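# Lock pliers onto rod and lift it from slot

## Task

Turn the locking pliers' end screw so the jaws suit the rod lying in the slot. Clamp the pliers tightly onto the rod so the rod sits in the notches of the jaws. Raise the rod at least a generous hand's width above the bottom of the slot. Finish with one gripper holding the pliers motionless by the handles, the pliers and rod touching nothing else, and the other gripper empty with its arm kept well away from both.

## Robot and tools

Robot: two arms, left_arm and right_arm, each with a two-finger gripper and a wrist camera. Their bases sit at (-0.009, +0.303, 0) m for left_arm and (-0.036, -0.281, 0) m for right_arm, facing roughly along +x. Scene frame: origin on the table top midway between the arms, +x out over the table, +z up, and left_arm on the +y side. The names left and right say nothing about which side of an image an arm appears on.

Gripper frame: fingers point along the gripper's +z axis and close along its y axis. The reported end_effector_position is the point between the pads, roughly 1 cm short of the fingertips.

The 16-number row (used by execute_actions rows and by move target): one flat list covering both arms, left_arm first, then right_arm. Each arm gets 8 numbers: x, y, z, qw, qx, qy, qz, opening. x, y, z are an absolute target position of that gripper in metres in the scene frame; qw..qz are an absolute target orientation quaternion, w first, in the scene frame. These are poses, not offsets. Opening runs from -1 (closed) to +1 (fully open, 0.093 m). A row is rejected, and nothing is sent, if its target lies more than 0.6 m from that arm's last reported position along any gripper axis. To keep an arm still, resend exactly the pose from the last result before it stopped, plus the opening it should keep. To keep an orientation steady, reuse the same quaternion you sent before rather than copying the drifted reported one.

Tools:
- execute_actions {actions, pictures}. actions holds at most one item. Empty list: just returns the current state. An action {rows, steps}: 1 to 15 rows, steps at most 15 (default 15), each step 1/30 s; one row per step, last row reused if rows run out. A wait {steps}: up to 300 steps counted from the previous result, so your thinking time is included. pictures (true/false) controls whether camera images come back; they do by default.
- move {target, speed}: target is one 16-number row as above. Each gripper travels a straight line toward its pose; both finish together, lasting 0.5 to 10 s, cut off at 10 s if longer. speed is the top path speed in m/s, 0.002 to 0.5 (default 0.25); rotation is capped at twice that in rad/s. The opening is applied when the move begins. Paths ignore obstacles and the other arm, and the real gripper lags, wanders and can overshoot the speed, especially with the arm almost straight.
- wait {seconds}: 0 to 10 s with no new command.
- zoom_image {camera, region}: camera is cam_high, cam_left_wrist or cam_right_wrist; region is [x0, y0, x1, y1] in image pixels, origin top-left, at most 504 by 504.
- show_instructions: shows the reference image(s) for the task (a locking pliers manual page).
- read_manual {section}: licence texts only.
- finished_scene {scene}: ends the current scene (give its number) and grades it; irreversible. The goal must be met and remain met.

Control behaviour: each step, the commanded pose is clipped to within 70 mm and 16 degrees of the measured pose, then solved by damped inverse kinematics with position given priority over orientation. After an action ends, the arm continues only to its last clipped pose, so long reaches need several calls; check the reported pose. Joint friction can leave the gripper up to about 31 mm off, and very small commanded moves may not happen at all. Elbows cannot fully straighten. Joint ranges (rad): waist -2.618..3.054, shoulder 0..3.142, elbow 0..3.142, wrist pitch -1.571..1.571, wrist yaw -1.571..1.571, wrist roll -2.094..2.094. The simulation keeps running while you think and write.

Results: a state line gives each gripper's position and quat_wxyz (printed positions get less accurate at long reach). grip_measured is the gripper motor position on the -1..+1 scale; pads touch at about -0.94 and each mm of object width adds about 0.0208; each gripper has a constant bias up to 0.02. Once pads meet an object they stop while the motor keeps going, so the reading barely reveals contact. Sending a number further below the object's width reading squeezes harder, up to roughly 50-62 N per pad (less for parts under 5 mm thick). Keep sending the closing number to keep holding. Joint Positions ends with the finger opening in metres. Joint torques are raw, offset and noisy. "pose unreachable" means the clearance check altered or blocked a command for the named arm; HELD marks steps where that happened. "Hand target" shows where each gripper is being driven. A move adds a "move:" line: ending done, off_target, moving, held or fault, plus limits such as paced (target clipped) or held (steps blocked, after which the arm may speed up sharply), and each gripper's distance from its pose. If only one arm is named, the other finished normally.

Heat: holding loads warms motors. MOTOR HOT appears at 75 °C; at 90 °C that arm halts for 10 s; at 100 °C it drops everything and falls. These show as OVER-TEMPERATURE FAULT lines.

Avoid: knocking or placing anything off the table, dropping or slipping the pliers or rod, fast impacts and hard pressing (faster moves and targets set deeper past contact hit harder), and letting the two arms collide or push on each other. Loose objects may occasionally get a small external nudge.

Cameras: cam_high (fixed, overhead-front), cam_left_wrist, cam_right_wrist, each 504x504; calibration is approximate.

Each tool is called after ">>>" as name(argument=value, ...) on one line, values as JSON.

## Session

>>> execute_actions(actions=[])

Scene clock: 0.00 s of 8100.00 s.
left_arm: end_effector_position=(+0.1555, +0.6389, +0.1200) grip_measured=+1.000 end_effector_quat_wxyz=(+0.594, -0.573, +0.549, +0.129) | right_arm: end_effector_position=(+0.3626, -0.3194, +0.2378) grip_measured=+1.000 end_effector_quat_wxyz=(+0.502, +0.724, +0.392, +0.266)
Joint positions: left_arm=[ 1.012  1.401  0.305  0.829  0.162 -0.55   0.093] | right_arm=[ 0.244  1.33   0.94  -0.096  0.707  1.892  0.093]
Joint velocities: left_arm=[ 0.012  0.012 -0.007  0.022  0.007  0.007  0.   ] | right_arm=[ 0.002 -0.002 -0.007 -0.022 -0.007 -0.037  0.   ]
Joint torques (N m, as the arm reports them, + toward a larger angle): no reading
Hand target (left_arm): +0.156, +0.639, +0.120; +0.594, -0.573, +0.549, +0.129
Hand target (right_arm): +0.363, -0.319, +0.238; +0.502, +0.724, +0.392, +0.266
camera_calibration (this result's frames):
cam_left_wrist: T_world_to_cam=[[0.794729, -0.285431, 0.535663, -0.00526811], [0.1263, -0.785444, -0.60591, 0.5923], [0.593679, 0.549188, -0.588165, -0.290362], [0, 0, 0, 1]] pos_world=[0.101761, 0.623178, 0.190922]
cam_right_wrist: T_world_to_cam=[[-0.30282, 0.159728, -0.939567, 0.383382], [0.156908, 0.980758, 0.11616, 0.268678], [0.940042, -0.11225, -0.322056, -0.216767], [0, 0, 0, 1]] pos_world=[0.277708, -0.349078, 0.259192]

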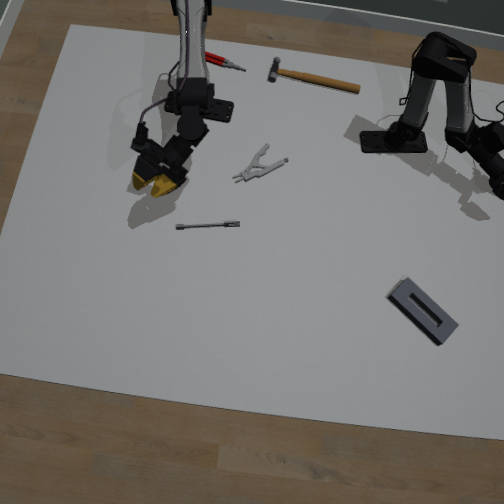

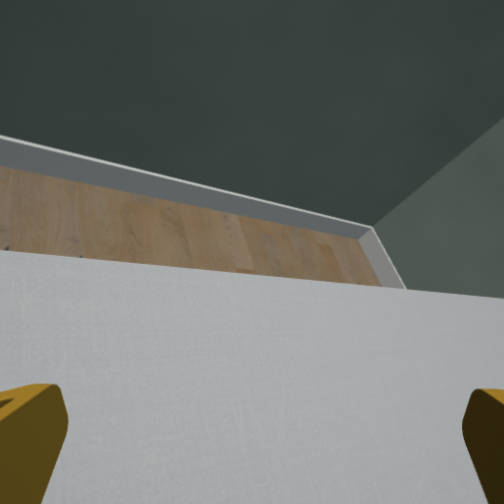

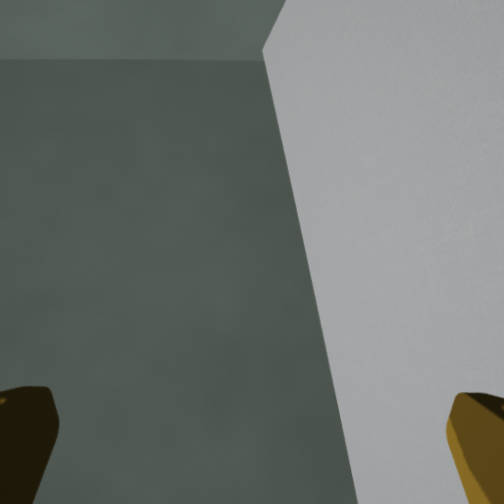

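>>> move(target=[0.43,0.39,0.2,0.0,-0.087,0.996,0,1,0.17,-0.1,0.17,0,-0.866,0.5,0,0.2], speed=0.4)

Scene clock: 24.93 s of 8100.00 s.
left_arm: end_effector_position=(+0.4326, +0.3915, +0.1971) grip_measured=+1.000 end_effector_quat_wxyz=(+0.105, -0.090, +0.990, -0.005) | right_arm: end_effector_position=(+0.1700, -0.1021, +0.1768) grip_measured=+0.202 end_effector_quat_wxyz=(+0.340, +0.674, +0.216, +0.620)
Joint positions: left_arm=[ 0.034  2.175  2.357 -1.545  0.036  0.026  0.093] | right_arm=[1.443 1.564 0.272 1.542 1.573 2.079 0.055]
Joint velocities: left_arm=[ 0.007 -0.007  0.012  0.066  0.037 -0.022  0.   ] | right_arm=[-0.017 -0.002  0.002 -0.022  0.066 -0.037 -0.001]
Joint torques (N m, as the arm reports them, + toward a larger angle): left_arm=[ -0.43 -12.23  10.31   0.77   0.     0.16] | right_arm=[ 0.37 -3.05  3.61  1.62 -0.14 -0.1 ]
Hand target (left_arm): +0.435, +0.390, +0.196; +0.104, -0.084, +0.991, -0.007
Hand target (right_arm): +0.168, -0.104, +0.173; +0.338, +0.675, +0.215, +0.620
Off the commanded pose (left_arm): 0.004 m, 12 deg.
Off the commanded pose (right_arm): 0.007 m, 123 deg; orientation clipped at the last step of the last action.
joint sent to its limit (left arm) — the command would take joint 4 (wrist pitch) past its lower limit, so that joint was sent only as far as its limit.
joint sent to its limit (right arm) — the command would take joint 4 (wrist pitch) past its upper limit, joint 5 (wrist yaw) past its upper limit and joint 6 (wrist roll) past its upper limit, so those joints were sent only as far as their limits.
move: off_target (left_arm, right_arm); limits=paced
camera_calibration (this result's frames):
cam_left_wrist: T_world_to_cam=[[0.184799, -0.98277, 0.0035821, 0.304374], [-0.956997, -0.179121, 0.228195, 0.476621], [-0.223621, -0.0455982, -0.973609, 0.388723], [0, 0, 0, 1]] pos_world=[0.486804, 0.402228, 0.268611]
cam_right_wrist: T_world_to_cam=[[0.142281, 0.653573, -0.74337, 0.173093], [-0.289739, 0.745615, 0.600091, 0.0593378], [0.946471, 0.130001, 0.295452, -0.116525], [0, 0, 0, 1]] pos_world=[0.102852, -0.142224, 0.127491]

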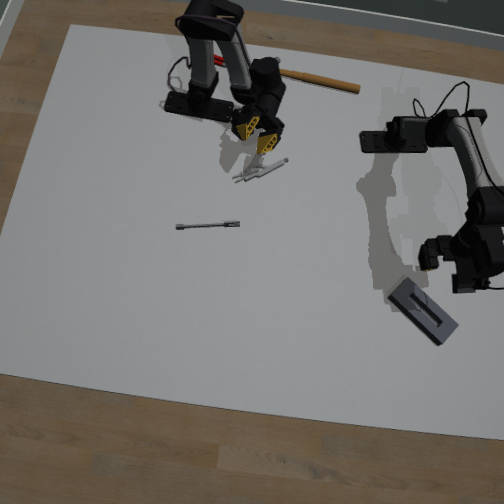

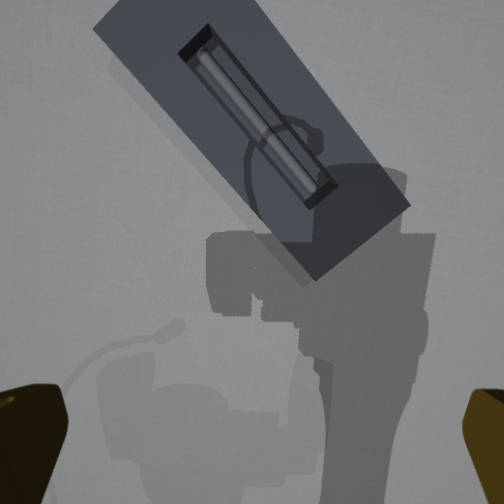

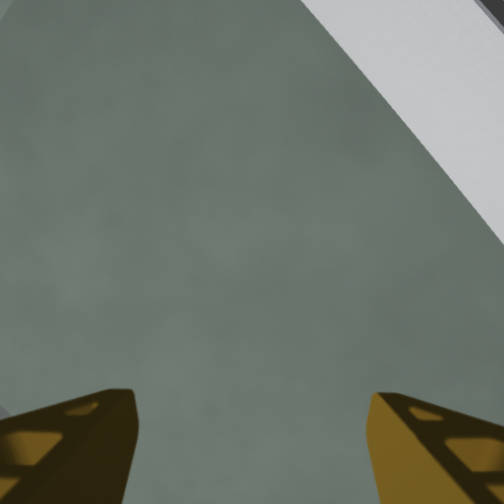

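>>> move(target=[0.43,0.39,0.2,0.105,-0.09,0.99,0,1,0.25,-0.22,0.25,0.707,0,0.707,0,0.2], speed=0.4)

>>> zoom_image(camera="cam_left_wrist", region=[160,10,360,220])

>>> move(target=[0.43,0.39,0.2,0.105,-0.09,0.99,0,1,0.2,-0.1,0.17,0,-0.5,0.866,0,0.2], speed=0.4)

Scene clock: 34.27 s of 8100.00 s.
left_arm: end_effector_position=(+0.4324, +0.3926, +0.1970) grip_measured=+1.000 end_effector_quat_wxyz=(+0.105, -0.090, +0.990, -0.002) | right_arm: end_effector_position=(+0.2537, -0.2166, +0.2339) grip_measured=+0.201 end_effector_quat_wxyz=(+0.694, +0.002, +0.720, -0.000)
Joint positions: left_arm=[ 0.034  2.175  2.357 -1.545  0.029  0.026  0.093] | right_arm=[0.555 0.676 0.294 0.341 0.495 0.021 0.055]
Joint velocities: left_arm=[-0.007  0.007  0.007 -0.022 -0.022 -0.007  0.   ] | right_arm=[-0.002 -0.007 -0.022 -0.022 -0.022  0.007  0.   ]
Joint torques (N m, as the arm reports them, + toward a larger angle): left_arm=[ -0.84 -14.93   7.38   0.84  -0.13  -0.03] | right_arm=[-1.03 -2.32  9.75  2.26 -0.14 -0.25]
Hand target (left_arm): +0.430, +0.390, +0.200; +0.105, -0.090, +0.990, -0.000
Hand target (right_arm): +0.253, -0.218, +0.247; +0.704, +0.003, +0.710, +0.003
Off the commanded pose (left_arm): 0.005 m, 0 deg.
Off the commanded pose (right_arm): 0.017 m, 2 deg.
move: off_target (right_arm)
camera_calibration (this result's frames):
cam_left_wrist: T_world_to_cam=[[0.185749, -0.982593, -0.00284032, 0.306251], [-0.956519, -0.18148, 0.228334, 0.477302], [-0.224875, -0.039696, -0.973579, 0.386907], [0, 0, 0, 1]] pos_world=[0.486668, 0.402899, 0.26857]
cam_right_wrist: T_world_to_cam=[[0.0130532, -0.999639, 0.0234805, -0.226164], [-0.459367, -0.0268528, -0.887841, 0.358396], [0.888151, 0.000803013, -0.459552, -0.0343562], [0, 0, 0, 1]] pos_world=[0.198101, -0.216431, 0.30772]

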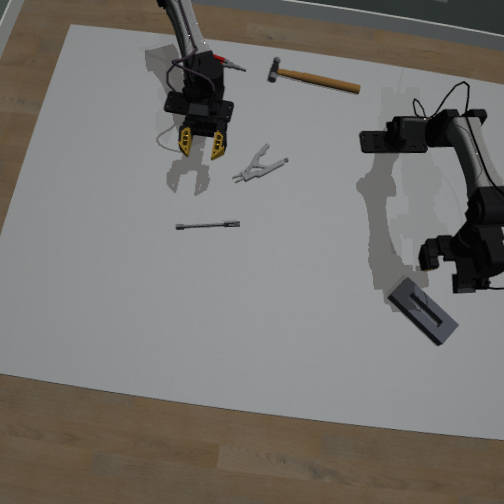

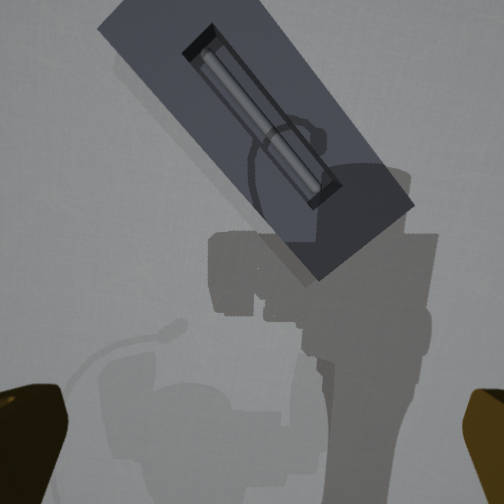

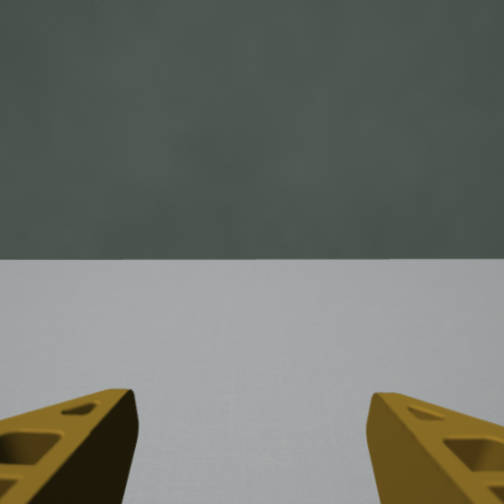

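Region (160, 10, 360, 220) of cam_left_wrist's 504x504 image, scaled by 2.400, with more detail than that image has; it fills the left 480 columns of this view, and the rest is white.

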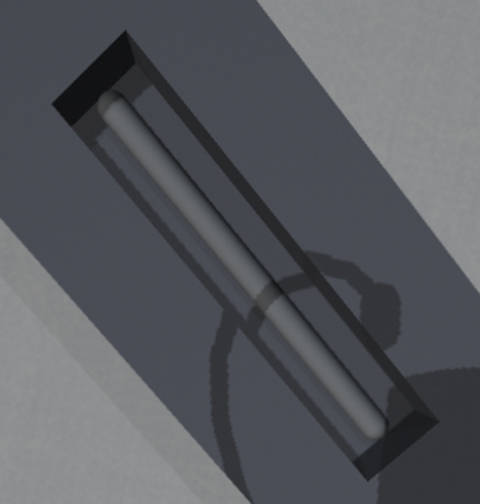

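Scene clock: 37.23 s of 8100.00 s.
left_arm: end_effector_position=(+0.4324, +0.3926, +0.1970) grip_measured=+1.000 end_effector_quat_wxyz=(+0.105, -0.090, +0.990, -0.002) | right_arm: end_effector_position=(+0.1987, -0.1051, +0.1699) grip_measured=+0.201 end_effector_quat_wxyz=(+0.007, -0.501, +0.866, -0.006)
Joint positions: left_arm=[ 0.034  2.175  2.357 -1.545  0.029  0.026  0.093] | right_arm=[ 0.714  1.649  1.55  -1.46   0.014 -0.397  0.055]
Joint velocities: left_arm=[ 0.002 -0.007 -0.012  0.007 -0.007 -0.037  0.   ] | right_arm=[-0.002  0.007  0.012 -0.11  -0.051 -0.051 -0.001]
Joint torques (N m, as the arm reports them, + toward a larger angle): left_arm=[ -0.82 -15.07   7.35   0.82  -0.13  -0.02] | right_arm=[ 0.36 -6.36  8.07  0.26 -0.15 -0.22]
Hand target (left_arm): +0.430, +0.390, +0.200; +0.105, -0.090, +0.990, -0.000
Hand target (right_arm): +0.197, -0.102, +0.172; +0.003, -0.507, +0.862, -0.003
Off the commanded pose (left_arm): 0.005 m, 0 deg.
Off the commanded pose (right_arm): 0.005 m, 1 deg.
move: done
camera_calibration (this result's frames):
cam_left_wrist: T_world_to_cam=[[0.185749, -0.982593, -0.00284032, 0.306251], [-0.956519, -0.18148, 0.228334, 0.477302], [-0.224875, -0.039696, -0.973579, 0.386907], [0, 0, 0, 1]] pos_world=[0.486668, 0.402899, 0.26857]
cam_right_wrist: T_world_to_cam=[[0.879356, -0.47616, 0.00215031, -0.226], [-0.432434, -0.796697, 0.422226, -0.029557], [-0.199334, -0.372217, -0.906488, 0.237844], [0, 0, 0, 1]] pos_world=[0.233364, -0.0426306, 0.228569]

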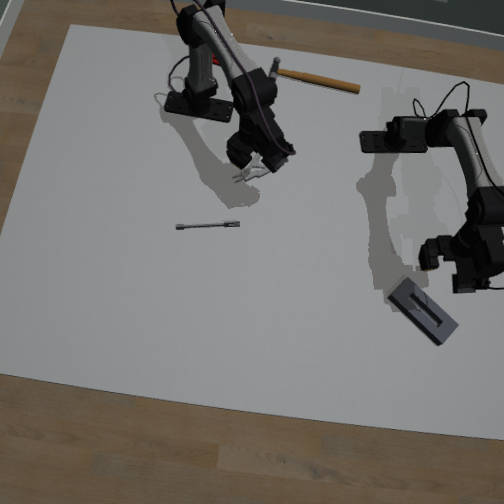

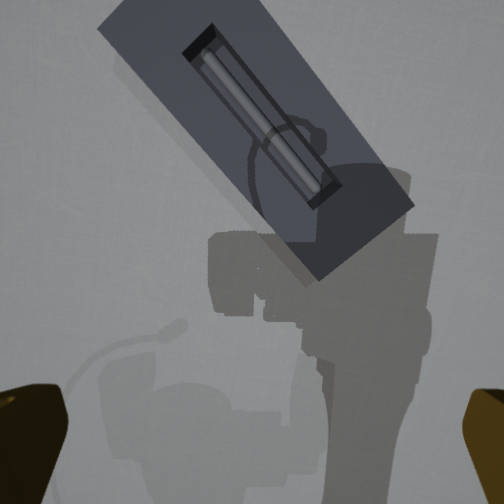

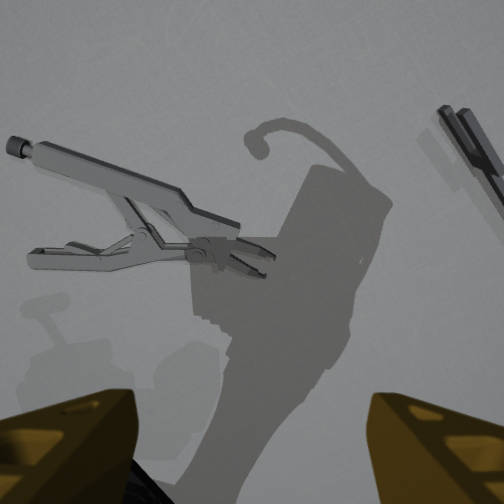

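>>> move(target=[0.25,0.33,0.2,0.05,-0.09,0.995,0,-0.2,0.1265,-0.041,0.07,0,-0.9205,0.3907,0,-0.2], speed=0.35)

Scene clock: 46.10 s of 8100.00 s.
left_arm: end_effector_position=(+0.2590, +0.3300, +0.2029) grip_measured=-0.199 end_effector_quat_wxyz=(+0.061, -0.090, +0.994, -0.005) | right_arm: end_effector_position=(+0.1278, -0.0447, +0.0761) grip_measured=-0.198 end_effector_quat_wxyz=(-0.002, +0.917, -0.398, +0.007)
Joint positions: left_arm=[-0.07   1.481  1.51  -1.478  0.012 -0.075  0.036] | right_arm=[ 1.035  1.649  1.176 -1.091  0.012 -1.351  0.036]
Joint velocities: left_arm=[-0.012  0.007 -0.012 -0.051  0.051 -0.051  0.001] | right_arm=[-0.012 -0.002  0.002 -0.022  0.037  0.007 -0.   ]
Joint torques (N m, as the arm reports them, + toward a larger angle): left_arm=[-0.96 -7.79  5.47  0.61 -0.15 -0.06] | right_arm=[ 0.15 -6.48  5.43  0.6  -0.17 -0.21]
Hand target (left_arm): +0.251, +0.328, +0.198; +0.050, -0.090, +0.995, -0.003
Hand target (right_arm): +0.126, -0.043, +0.070; -0.000, +0.920, -0.391, +0.003
Off the commanded pose (left_arm): 0.009 m, 1 deg.
Off the commanded pose (right_arm): 0.007 m, 1 deg.
move: done
camera_calibration (this result's frames):
cam_left_wrist: T_world_to_cam=[[0.184672, -0.982783, -0.00584795, 0.277908], [-0.933149, -0.177206, 0.312779, 0.274138], [-0.30843, -0.0523044, -0.949808, 0.372145], [0, 0, 0, 1]] pos_world=[0.319271, 0.341167, 0.269347]
cam_right_wrist: T_world_to_cam=[[0.712221, 0.701925, -0.00652967, -0.0600448], [0.633454, -0.638682, 0.436832, -0.102715], [0.302453, -0.315257, -0.899519, 0.0990105], [0, 0, 0, 1]] pos_world=[0.0778841, 0.00775869, 0.133539]

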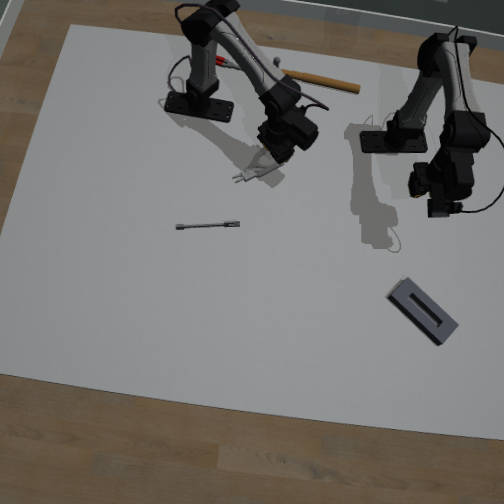

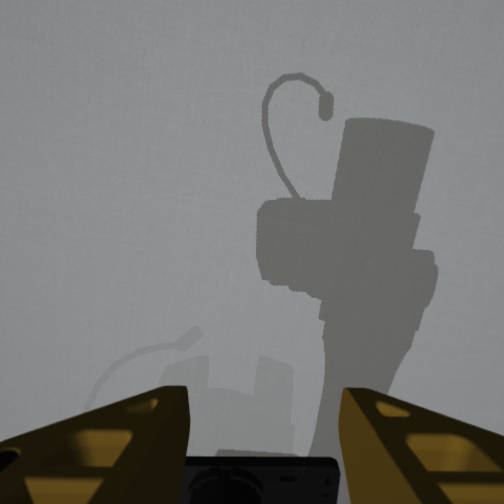

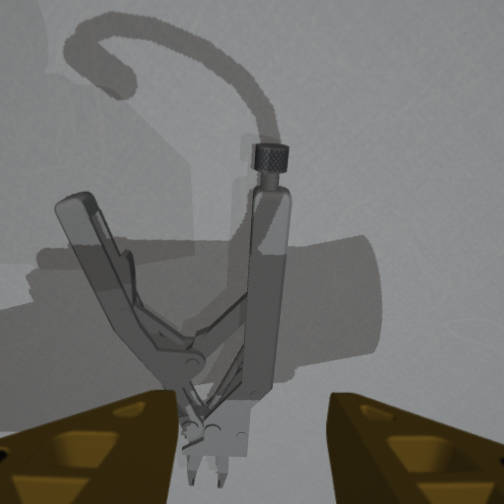

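>>> move(target=[0.25,0.33,0.2,0.05,-0.09,0.995,0,-0.2,0.1235,-0.032,0.035,0,-0.906,0.423,0,-0.2], speed=0.15)

Scene clock: 52.07 s of 8100.00 s.
left_arm: end_effector_position=(+0.2580, +0.3306, +0.2028) grip_measured=-0.199 end_effector_quat_wxyz=(+0.059, -0.091, +0.994, -0.003) | right_arm: end_effector_position=(+0.1255, -0.0346, +0.0405) grip_measured=-0.198 end_effector_quat_wxyz=(-0.001, +0.907, -0.422, +0.003)
Joint positions: left_arm=[-0.07   1.481  1.51  -1.481  0.008 -0.076  0.036] | right_arm=[ 1.057  1.72   1.108 -0.957  0.006 -1.275  0.036]
Joint velocities: left_arm=[-0.007 -0.002 -0.007 -0.022 -0.022  0.007 -0.001] | right_arm=[-0.002 -0.002 -0.007  0.022 -0.051 -0.007  0.   ]
Joint torques (N m, as the arm reports them, + toward a larger angle): left_arm=[-0.6  -7.84  5.83  0.56 -0.16  0.03] | right_arm=[ 0.34 -6.88  5.46  0.57 -0.18 -0.07]
Hand target (left_arm): +0.250, +0.330, +0.200; +0.050, -0.090, +0.995, -0.000
Hand target (right_arm): +0.123, -0.033, +0.035; -0.000, +0.906, -0.423, +0.000
Off the commanded pose (left_arm): 0.009 m, 1 deg.
Off the commanded pose (right_arm): 0.006 m, 0 deg.
move: done
camera_calibration (this result's frames):
cam_left_wrist: T_world_to_cam=[[0.185505, -0.98259, -0.0102595, 0.279301], [-0.931661, -0.17919, 0.316069, 0.272966], [-0.312405, -0.0490739, -0.948681, 0.37149], [0, 0, 0, 1]] pos_world=[0.318555, 0.341581, 0.269015]
cam_right_wrist: T_world_to_cam=[[0.748591, 0.662929, -0.011692, -0.0714024], [0.601592, -0.671704, 0.432321, -0.0762425], [0.278745, -0.330666, -0.901644, 0.073448], [0, 0, 0, 1]] pos_world=[0.0788448, 0.020409, 0.0983504]

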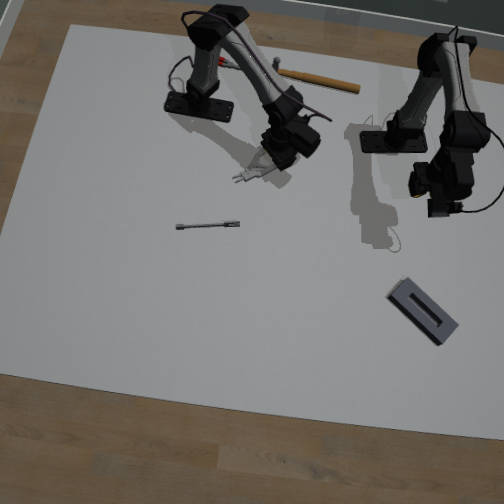

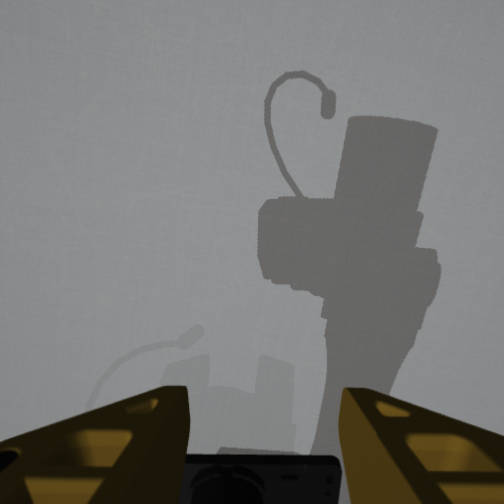

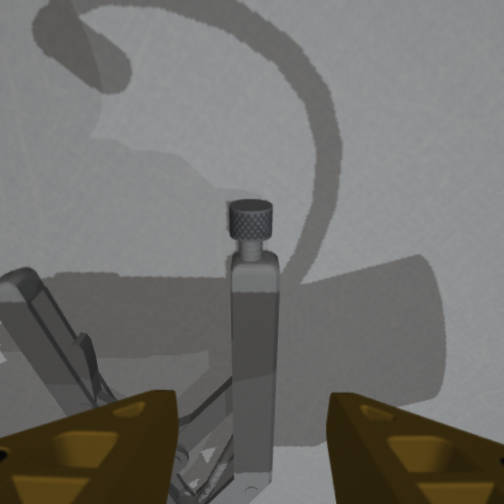

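>>> move(target=[0.25,0.33,0.2,0.05,-0.09,0.995,0,-0.2,0.116,-0.0235,0.03,0,-0.906,0.423,0,-0.2], speed=0.1)

>>> move(target=[0.25,0.33,0.2,0.05,-0.09,0.995,0,-0.2,0.116,-0.0235,0.008,0,-0.906,0.423,0,-0.2], speed=0.06)

Scene clock: 58.30 s of 8100.00 s.
left_arm: end_effector_position=(+0.2580, +0.3306, +0.2028) grip_measured=-0.199 end_effector_quat_wxyz=(+0.059, -0.091, +0.994, -0.003) | right_arm: end_effector_position=(+0.1179, -0.0262, +0.0356) grip_measured=-0.198 end_effector_quat_wxyz=(-0.001, +0.907, -0.422, +0.003)
Joint positions: left_arm=[-0.07   1.481  1.51  -1.481  0.008 -0.076  0.036] | right_arm=[ 1.094  1.738  1.108 -0.938  0.006 -1.239  0.036]
Joint velocities: left_arm=[ 0.007 -0.007 -0.012 -0.007  0.007 -0.037 -0.   ] | right_arm=[-0.017 -0.012 -0.012  0.022 -0.081  0.007  0.   ]
Joint torques (N m, as the arm reports them, + toward a larger angle): left_arm=[-0.43 -7.97  5.95  0.52 -0.15  0.03] | right_arm=[ 0.34 -6.77  5.75  0.53 -0.18 -0.05]
Hand target (left_arm): +0.250, +0.330, +0.200; +0.050, -0.090, +0.995, -0.000
Hand target (right_arm): +0.116, -0.024, +0.030; -0.000, +0.906, -0.423, +0.000
Off the commanded pose (left_arm): 0.009 m, 1 deg.
Off the commanded pose (right_arm): 0.006 m, 0 deg.
move: done
camera_calibration (this result's frames):
cam_left_wrist: T_world_to_cam=[[0.185505, -0.98259, -0.0102595, 0.279301], [-0.931661, -0.17919, 0.316069, 0.272966], [-0.312405, -0.0490739, -0.948681, 0.37149], [0, 0, 0, 1]] pos_world=[0.318555, 0.341581, 0.269015]
cam_right_wrist: T_world_to_cam=[[0.74783, 0.663795, -0.011247, -0.0712526], [0.602392, -0.671338, 0.431774, -0.063938], [0.279059, -0.329669, -0.901912, 0.0738952], [0, 0, 0, 1]] pos_world=[0.0711795, 0.0287339, 0.0934523]

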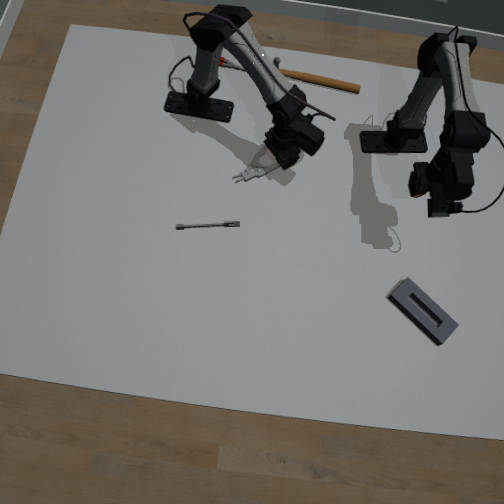

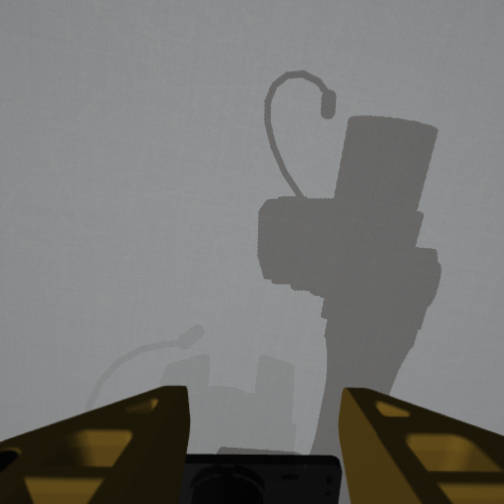

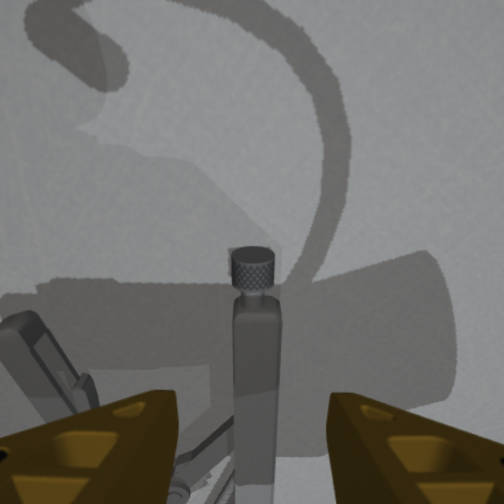

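Scene clock: 59.23 s of 8100.00 s.
left_arm: end_effector_position=(+0.2579, +0.3306, +0.2028) grip_measured=-0.199 end_effector_quat_wxyz=(+0.059, -0.091, +0.994, -0.003) | right_arm: end_effector_position=(+0.1186, -0.0250, +0.0140) grip_measured=-0.198 end_effector_quat_wxyz=(-0.002, +0.906, -0.422, +0.003)
Joint positions: left_arm=[-0.07   1.481  1.51  -1.482  0.007 -0.076  0.036] | right_arm=[ 1.094  1.777  1.061 -0.851  0.006 -1.238  0.036]
Joint velocities: left_arm=[-0.007 -0.002  0.002  0.022 -0.022 -0.007 -0.001] | right_arm=[ 0.007 -0.007 -0.002 -0.022 -0.022 -0.081  0.001]
Joint torques (N m, as the arm reports them, + toward a larger angle): left_arm=[-0.54 -7.99  5.88  0.54 -0.14  0.01] | right_arm=[ 0.28 -6.97  5.19  0.57 -0.17 -0.03]
Hand target (left_arm): +0.250, +0.330, +0.200; +0.050, -0.090, +0.995, -0.000
Hand target (right_arm): +0.116, -0.024, +0.008; +0.000, +0.906, -0.423, +0.000
Off the commanded pose (left_arm): 0.008 m, 1 deg.
Off the commanded pose (right_arm): 0.007 m, 0 deg.
move: done
camera_calibration (this result's frames):
cam_left_wrist: T_world_to_cam=[[0.185544, -0.982578, -0.0106676, 0.27944], [-0.93152, -0.179338, 0.3164, 0.272833], [-0.3128, -0.0487691, -0.948566, 0.371429], [0, 0, 0, 1]] pos_world=[0.318484, 0.341616, 0.268981]
cam_right_wrist: T_world_to_cam=[[0.749103, 0.662381, -0.00978329, -0.0730245], [0.600771, -0.673056, 0.431357, -0.0541082], [0.279138, -0.329008, -0.902128, 0.0546633], [0, 0, 0, 1]] pos_world=[0.071951, 0.0299369, 0.0719388]

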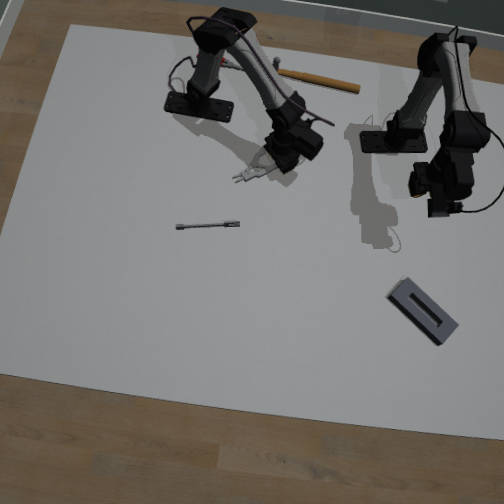

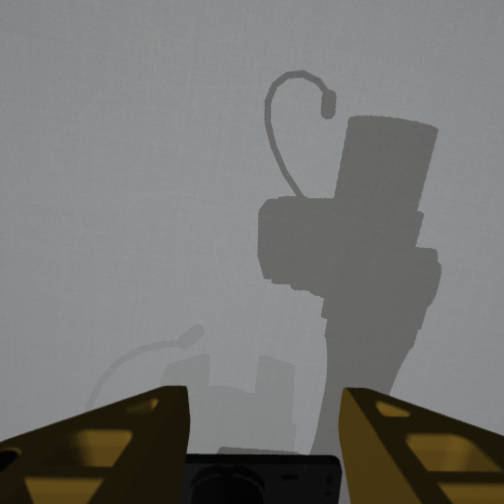

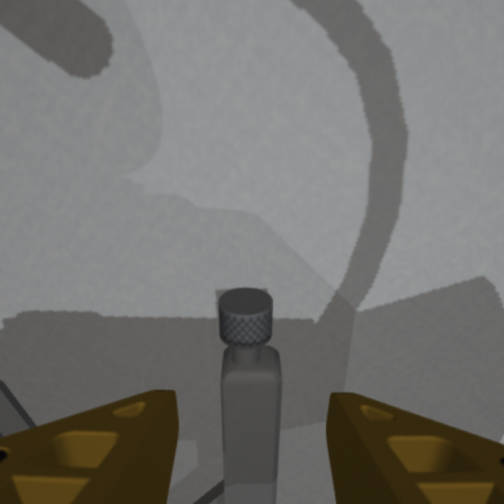

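>>> execute_actions(actions=[{"rows":[[0.25,0.33,0.2,0.05,-0.09,0.995,0,-0.2,0.116,-0.0235,0.008,0,-0.906,0.423,0,-0.9]],"steps":14}], pictures=false)

>>> move(target=[0.25,0.33,0.2,0.05,-0.09,0.995,0,-0.2,0.13,-0.01,0.05,0,-0.906,0.423,0,-0.9], speed=0.15)

>>> move(target=[0.25,0.33,0.2,0.05,-0.09,0.995,0,-0.2,0.24,0.06,0.045,0,0.087,0.996,0,-0.9], speed=0.4)

Scene clock: 63.00 s of 8100.00 s.
left_arm: end_effector_position=(+0.2579, +0.3306, +0.2028) grip_measured=-0.199 end_effector_quat_wxyz=(+0.059, -0.091, +0.994, -0.003) | right_arm: end_effector_position=(+0.1188, -0.0246, +0.0140) grip_measured=-0.857 end_effector_quat_wxyz=(-0.003, +0.906, -0.422, +0.003)
Joint positions: left_arm=[-0.07   1.481  1.51  -1.482  0.007 -0.076  0.036] | right_arm=[ 1.094  1.777  1.061 -0.849  0.006 -1.238  0.004]
Joint velocities: left_arm=[-0.007 -0.012 -0.022  0.037 -0.022 -0.051 -0.   ] | right_arm=[ 0.002  0.012  0.012 -0.051  0.095  0.022 -0.001]
Joint torques (N m, as the arm reports them, + toward a larger angle): left_arm=[-0.42 -7.92  5.87  0.54 -0.15  0.05] | right_arm=[ 0.25 -6.98  5.27  0.59 -0.16 -0.07]
Hand target (left_arm): +0.250, +0.330, +0.200; +0.050, -0.090, +0.995, -0.000
Hand target (right_arm): +0.116, -0.024, +0.008; +0.000, +0.906, -0.423, +0.000
Off the commanded pose (left_arm): 0.008 m, 1 deg.
Off the commanded pose (right_arm): 0.007 m, 0 deg.
Steps of this call (steps 1 to 99: nothing new was sent; steps 100 to 113: all 14 steps of this action). Readings (end_effector_position):
100: left_arm (+0.2579, +0.3306, +0.2028) | right_arm (+0.1188, -0.0247, +0.0140)
101: left_arm (+0.2579, +0.3306, +0.2028) | right_arm (+0.1188, -0.0247, +0.0140)
103: left_arm (+0.2579, +0.3306, +0.2028) | right_arm (+0.1188, -0.0246, +0.0140)
107: left_arm (+0.2579, +0.3306, +0.2028) | right_arm (+0.1188, -0.0246, +0.0140)
113: the state above

Scene clock: 64.27 s of 8100.00 s.
left_arm: end_effector_position=(+0.2579, +0.3306, +0.2028) grip_measured=-0.199 end_effector_quat_wxyz=(+0.059, -0.091, +0.994, -0.003) | right_arm: end_effector_position=(+0.1265, -0.0089, +0.0469) grip_measured=-0.857 end_effector_quat_wxyz=(-0.004, +0.906, -0.422, -0.001)
Joint positions: left_arm=[-0.07   1.481  1.51  -1.482  0.007 -0.076  0.036] | right_arm=[ 1.094  1.786  1.214 -0.991 -0.002 -1.238  0.004]
Joint velocities: left_arm=[-0.017  0.002 -0.012 -0.051  0.051 -0.081 -0.   ] | right_arm=[ 0.002 -0.002 -0.002 -0.022 -0.022 -0.125  0.001]
Joint torques (N m, as the arm reports them, + toward a larger angle): left_arm=[-0.46 -7.9   5.93  0.57 -0.14  0.04] | right_arm=[-0.96 -7.74  7.98  0.16 -0.12 -0.2 ]
Hand target (left_arm): +0.250, +0.330, +0.200; +0.050, -0.090, +0.995, -0.000
Hand target (right_arm): +0.130, -0.009, +0.050; -0.000, +0.906, -0.423, -0.000
Off the commanded pose (left_arm): 0.008 m, 1 deg.
Off the commanded pose (right_arm): 0.005 m, 1 deg.
move: done
camera_calibration (this result's frames):
cam_left_wrist: T_world_to_cam=[[0.185544, -0.982578, -0.0106676, 0.27944], [-0.93152, -0.179338, 0.3164, 0.272833], [-0.3128, -0.0487691, -0.948566, 0.371429], [0, 0, 0, 1]] pos_world=[0.318484, 0.341616, 0.268981]
cam_right_wrist: T_world_to_cam=[[0.749026, 0.662493, -0.0079614, -0.0893537], [0.602879, -0.676543, 0.422879, -0.0621796], [0.274768, -0.321547, -0.906151, 0.0882096], [0, 0, 0, 1]] pos_world=[0.0801779, 0.0454925, 0.105514]

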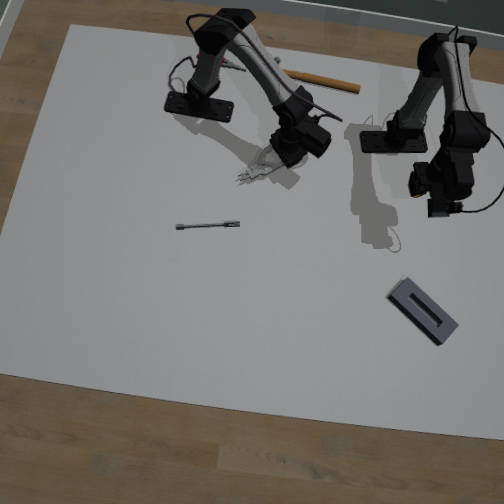

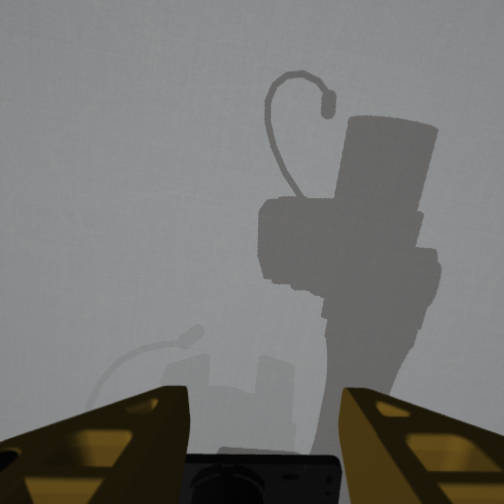

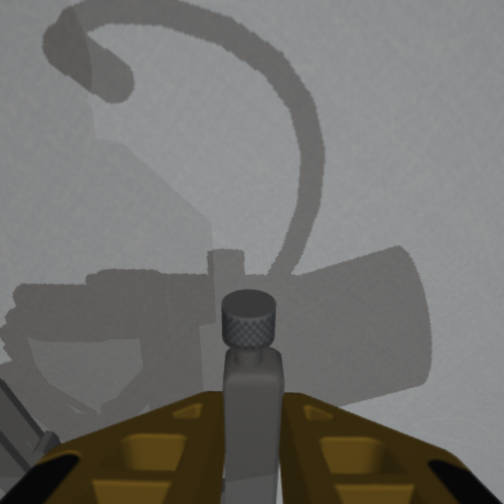

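Scene clock: 68.00 s of 8100.00 s.
left_arm: end_effector_position=(+0.2579, +0.3306, +0.2028) grip_measured=-0.199 end_effector_quat_wxyz=(+0.059, -0.091, +0.994, -0.003) | right_arm: end_effector_position=(+0.2354, +0.0609, +0.0390) grip_measured=-0.857 end_effector_quat_wxyz=(-0.001, +0.079, +0.997, -0.003)
Joint positions: left_arm=[-0.07   1.481  1.51  -1.482  0.007 -0.076  0.036] | right_arm=[ 0.964  2.261  1.879 -1.194  0.002  1.059  0.004]
Joint velocities: left_arm=[ 0.012  0.012 -0.012 -0.081 -0.007 -0.037 -0.001] | right_arm=[ 0.022 -0.007 -0.002 -0.037 -0.066  0.007 -0.001]
Joint torques (N m, as the arm reports them, + toward a larger angle): left_arm=[-0.56 -8.    5.89  0.57 -0.14  0.05] | right_arm=[ -0.81 -12.61   8.51   0.17  -0.05  -0.1 ]
Hand target (left_arm): +0.250, +0.330, +0.200; +0.050, -0.090, +0.995, -0.000
Hand target (right_arm): +0.239, +0.062, +0.044; -0.001, +0.087, +0.996, +0.000
Off the commanded pose (left_arm): 0.008 m, 1 deg.
Off the commanded pose (right_arm): 0.008 m, 1 deg.
move: done
camera_calibration (this result's frames):
cam_left_wrist: T_world_to_cam=[[0.185544, -0.982578, -0.0106676, 0.27944], [-0.93152, -0.179338, 0.3164, 0.272833], [-0.3128, -0.0487691, -0.948566, 0.371429], [0, 0, 0, 1]] pos_world=[0.318484, 0.341616, 0.268981]
cam_right_wrist: T_world_to_cam=[[-0.131664, -0.991248, -0.00963784, 0.0908544], [-0.896417, 0.114906, 0.428058, 0.227283], [-0.423204, 0.0649992, -0.9037, 0.214228], [0, 0, 0, 1]] pos_world=[0.306365, 0.0500184, 0.0971833]

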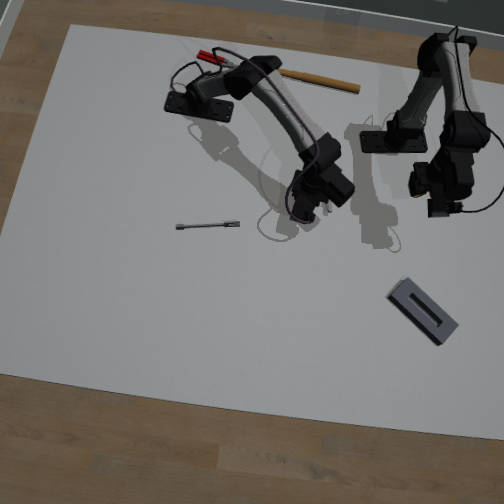

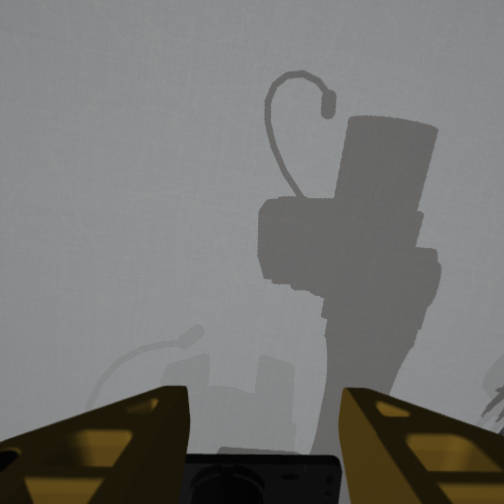

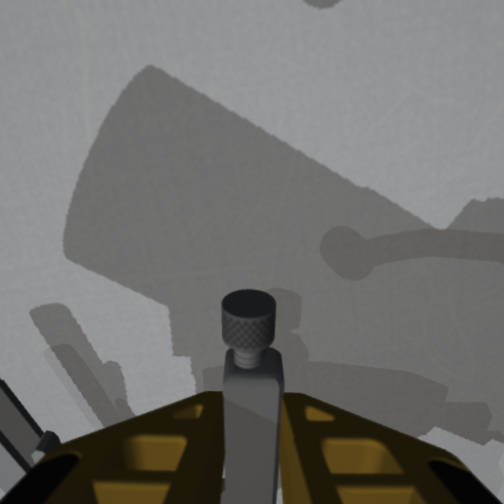

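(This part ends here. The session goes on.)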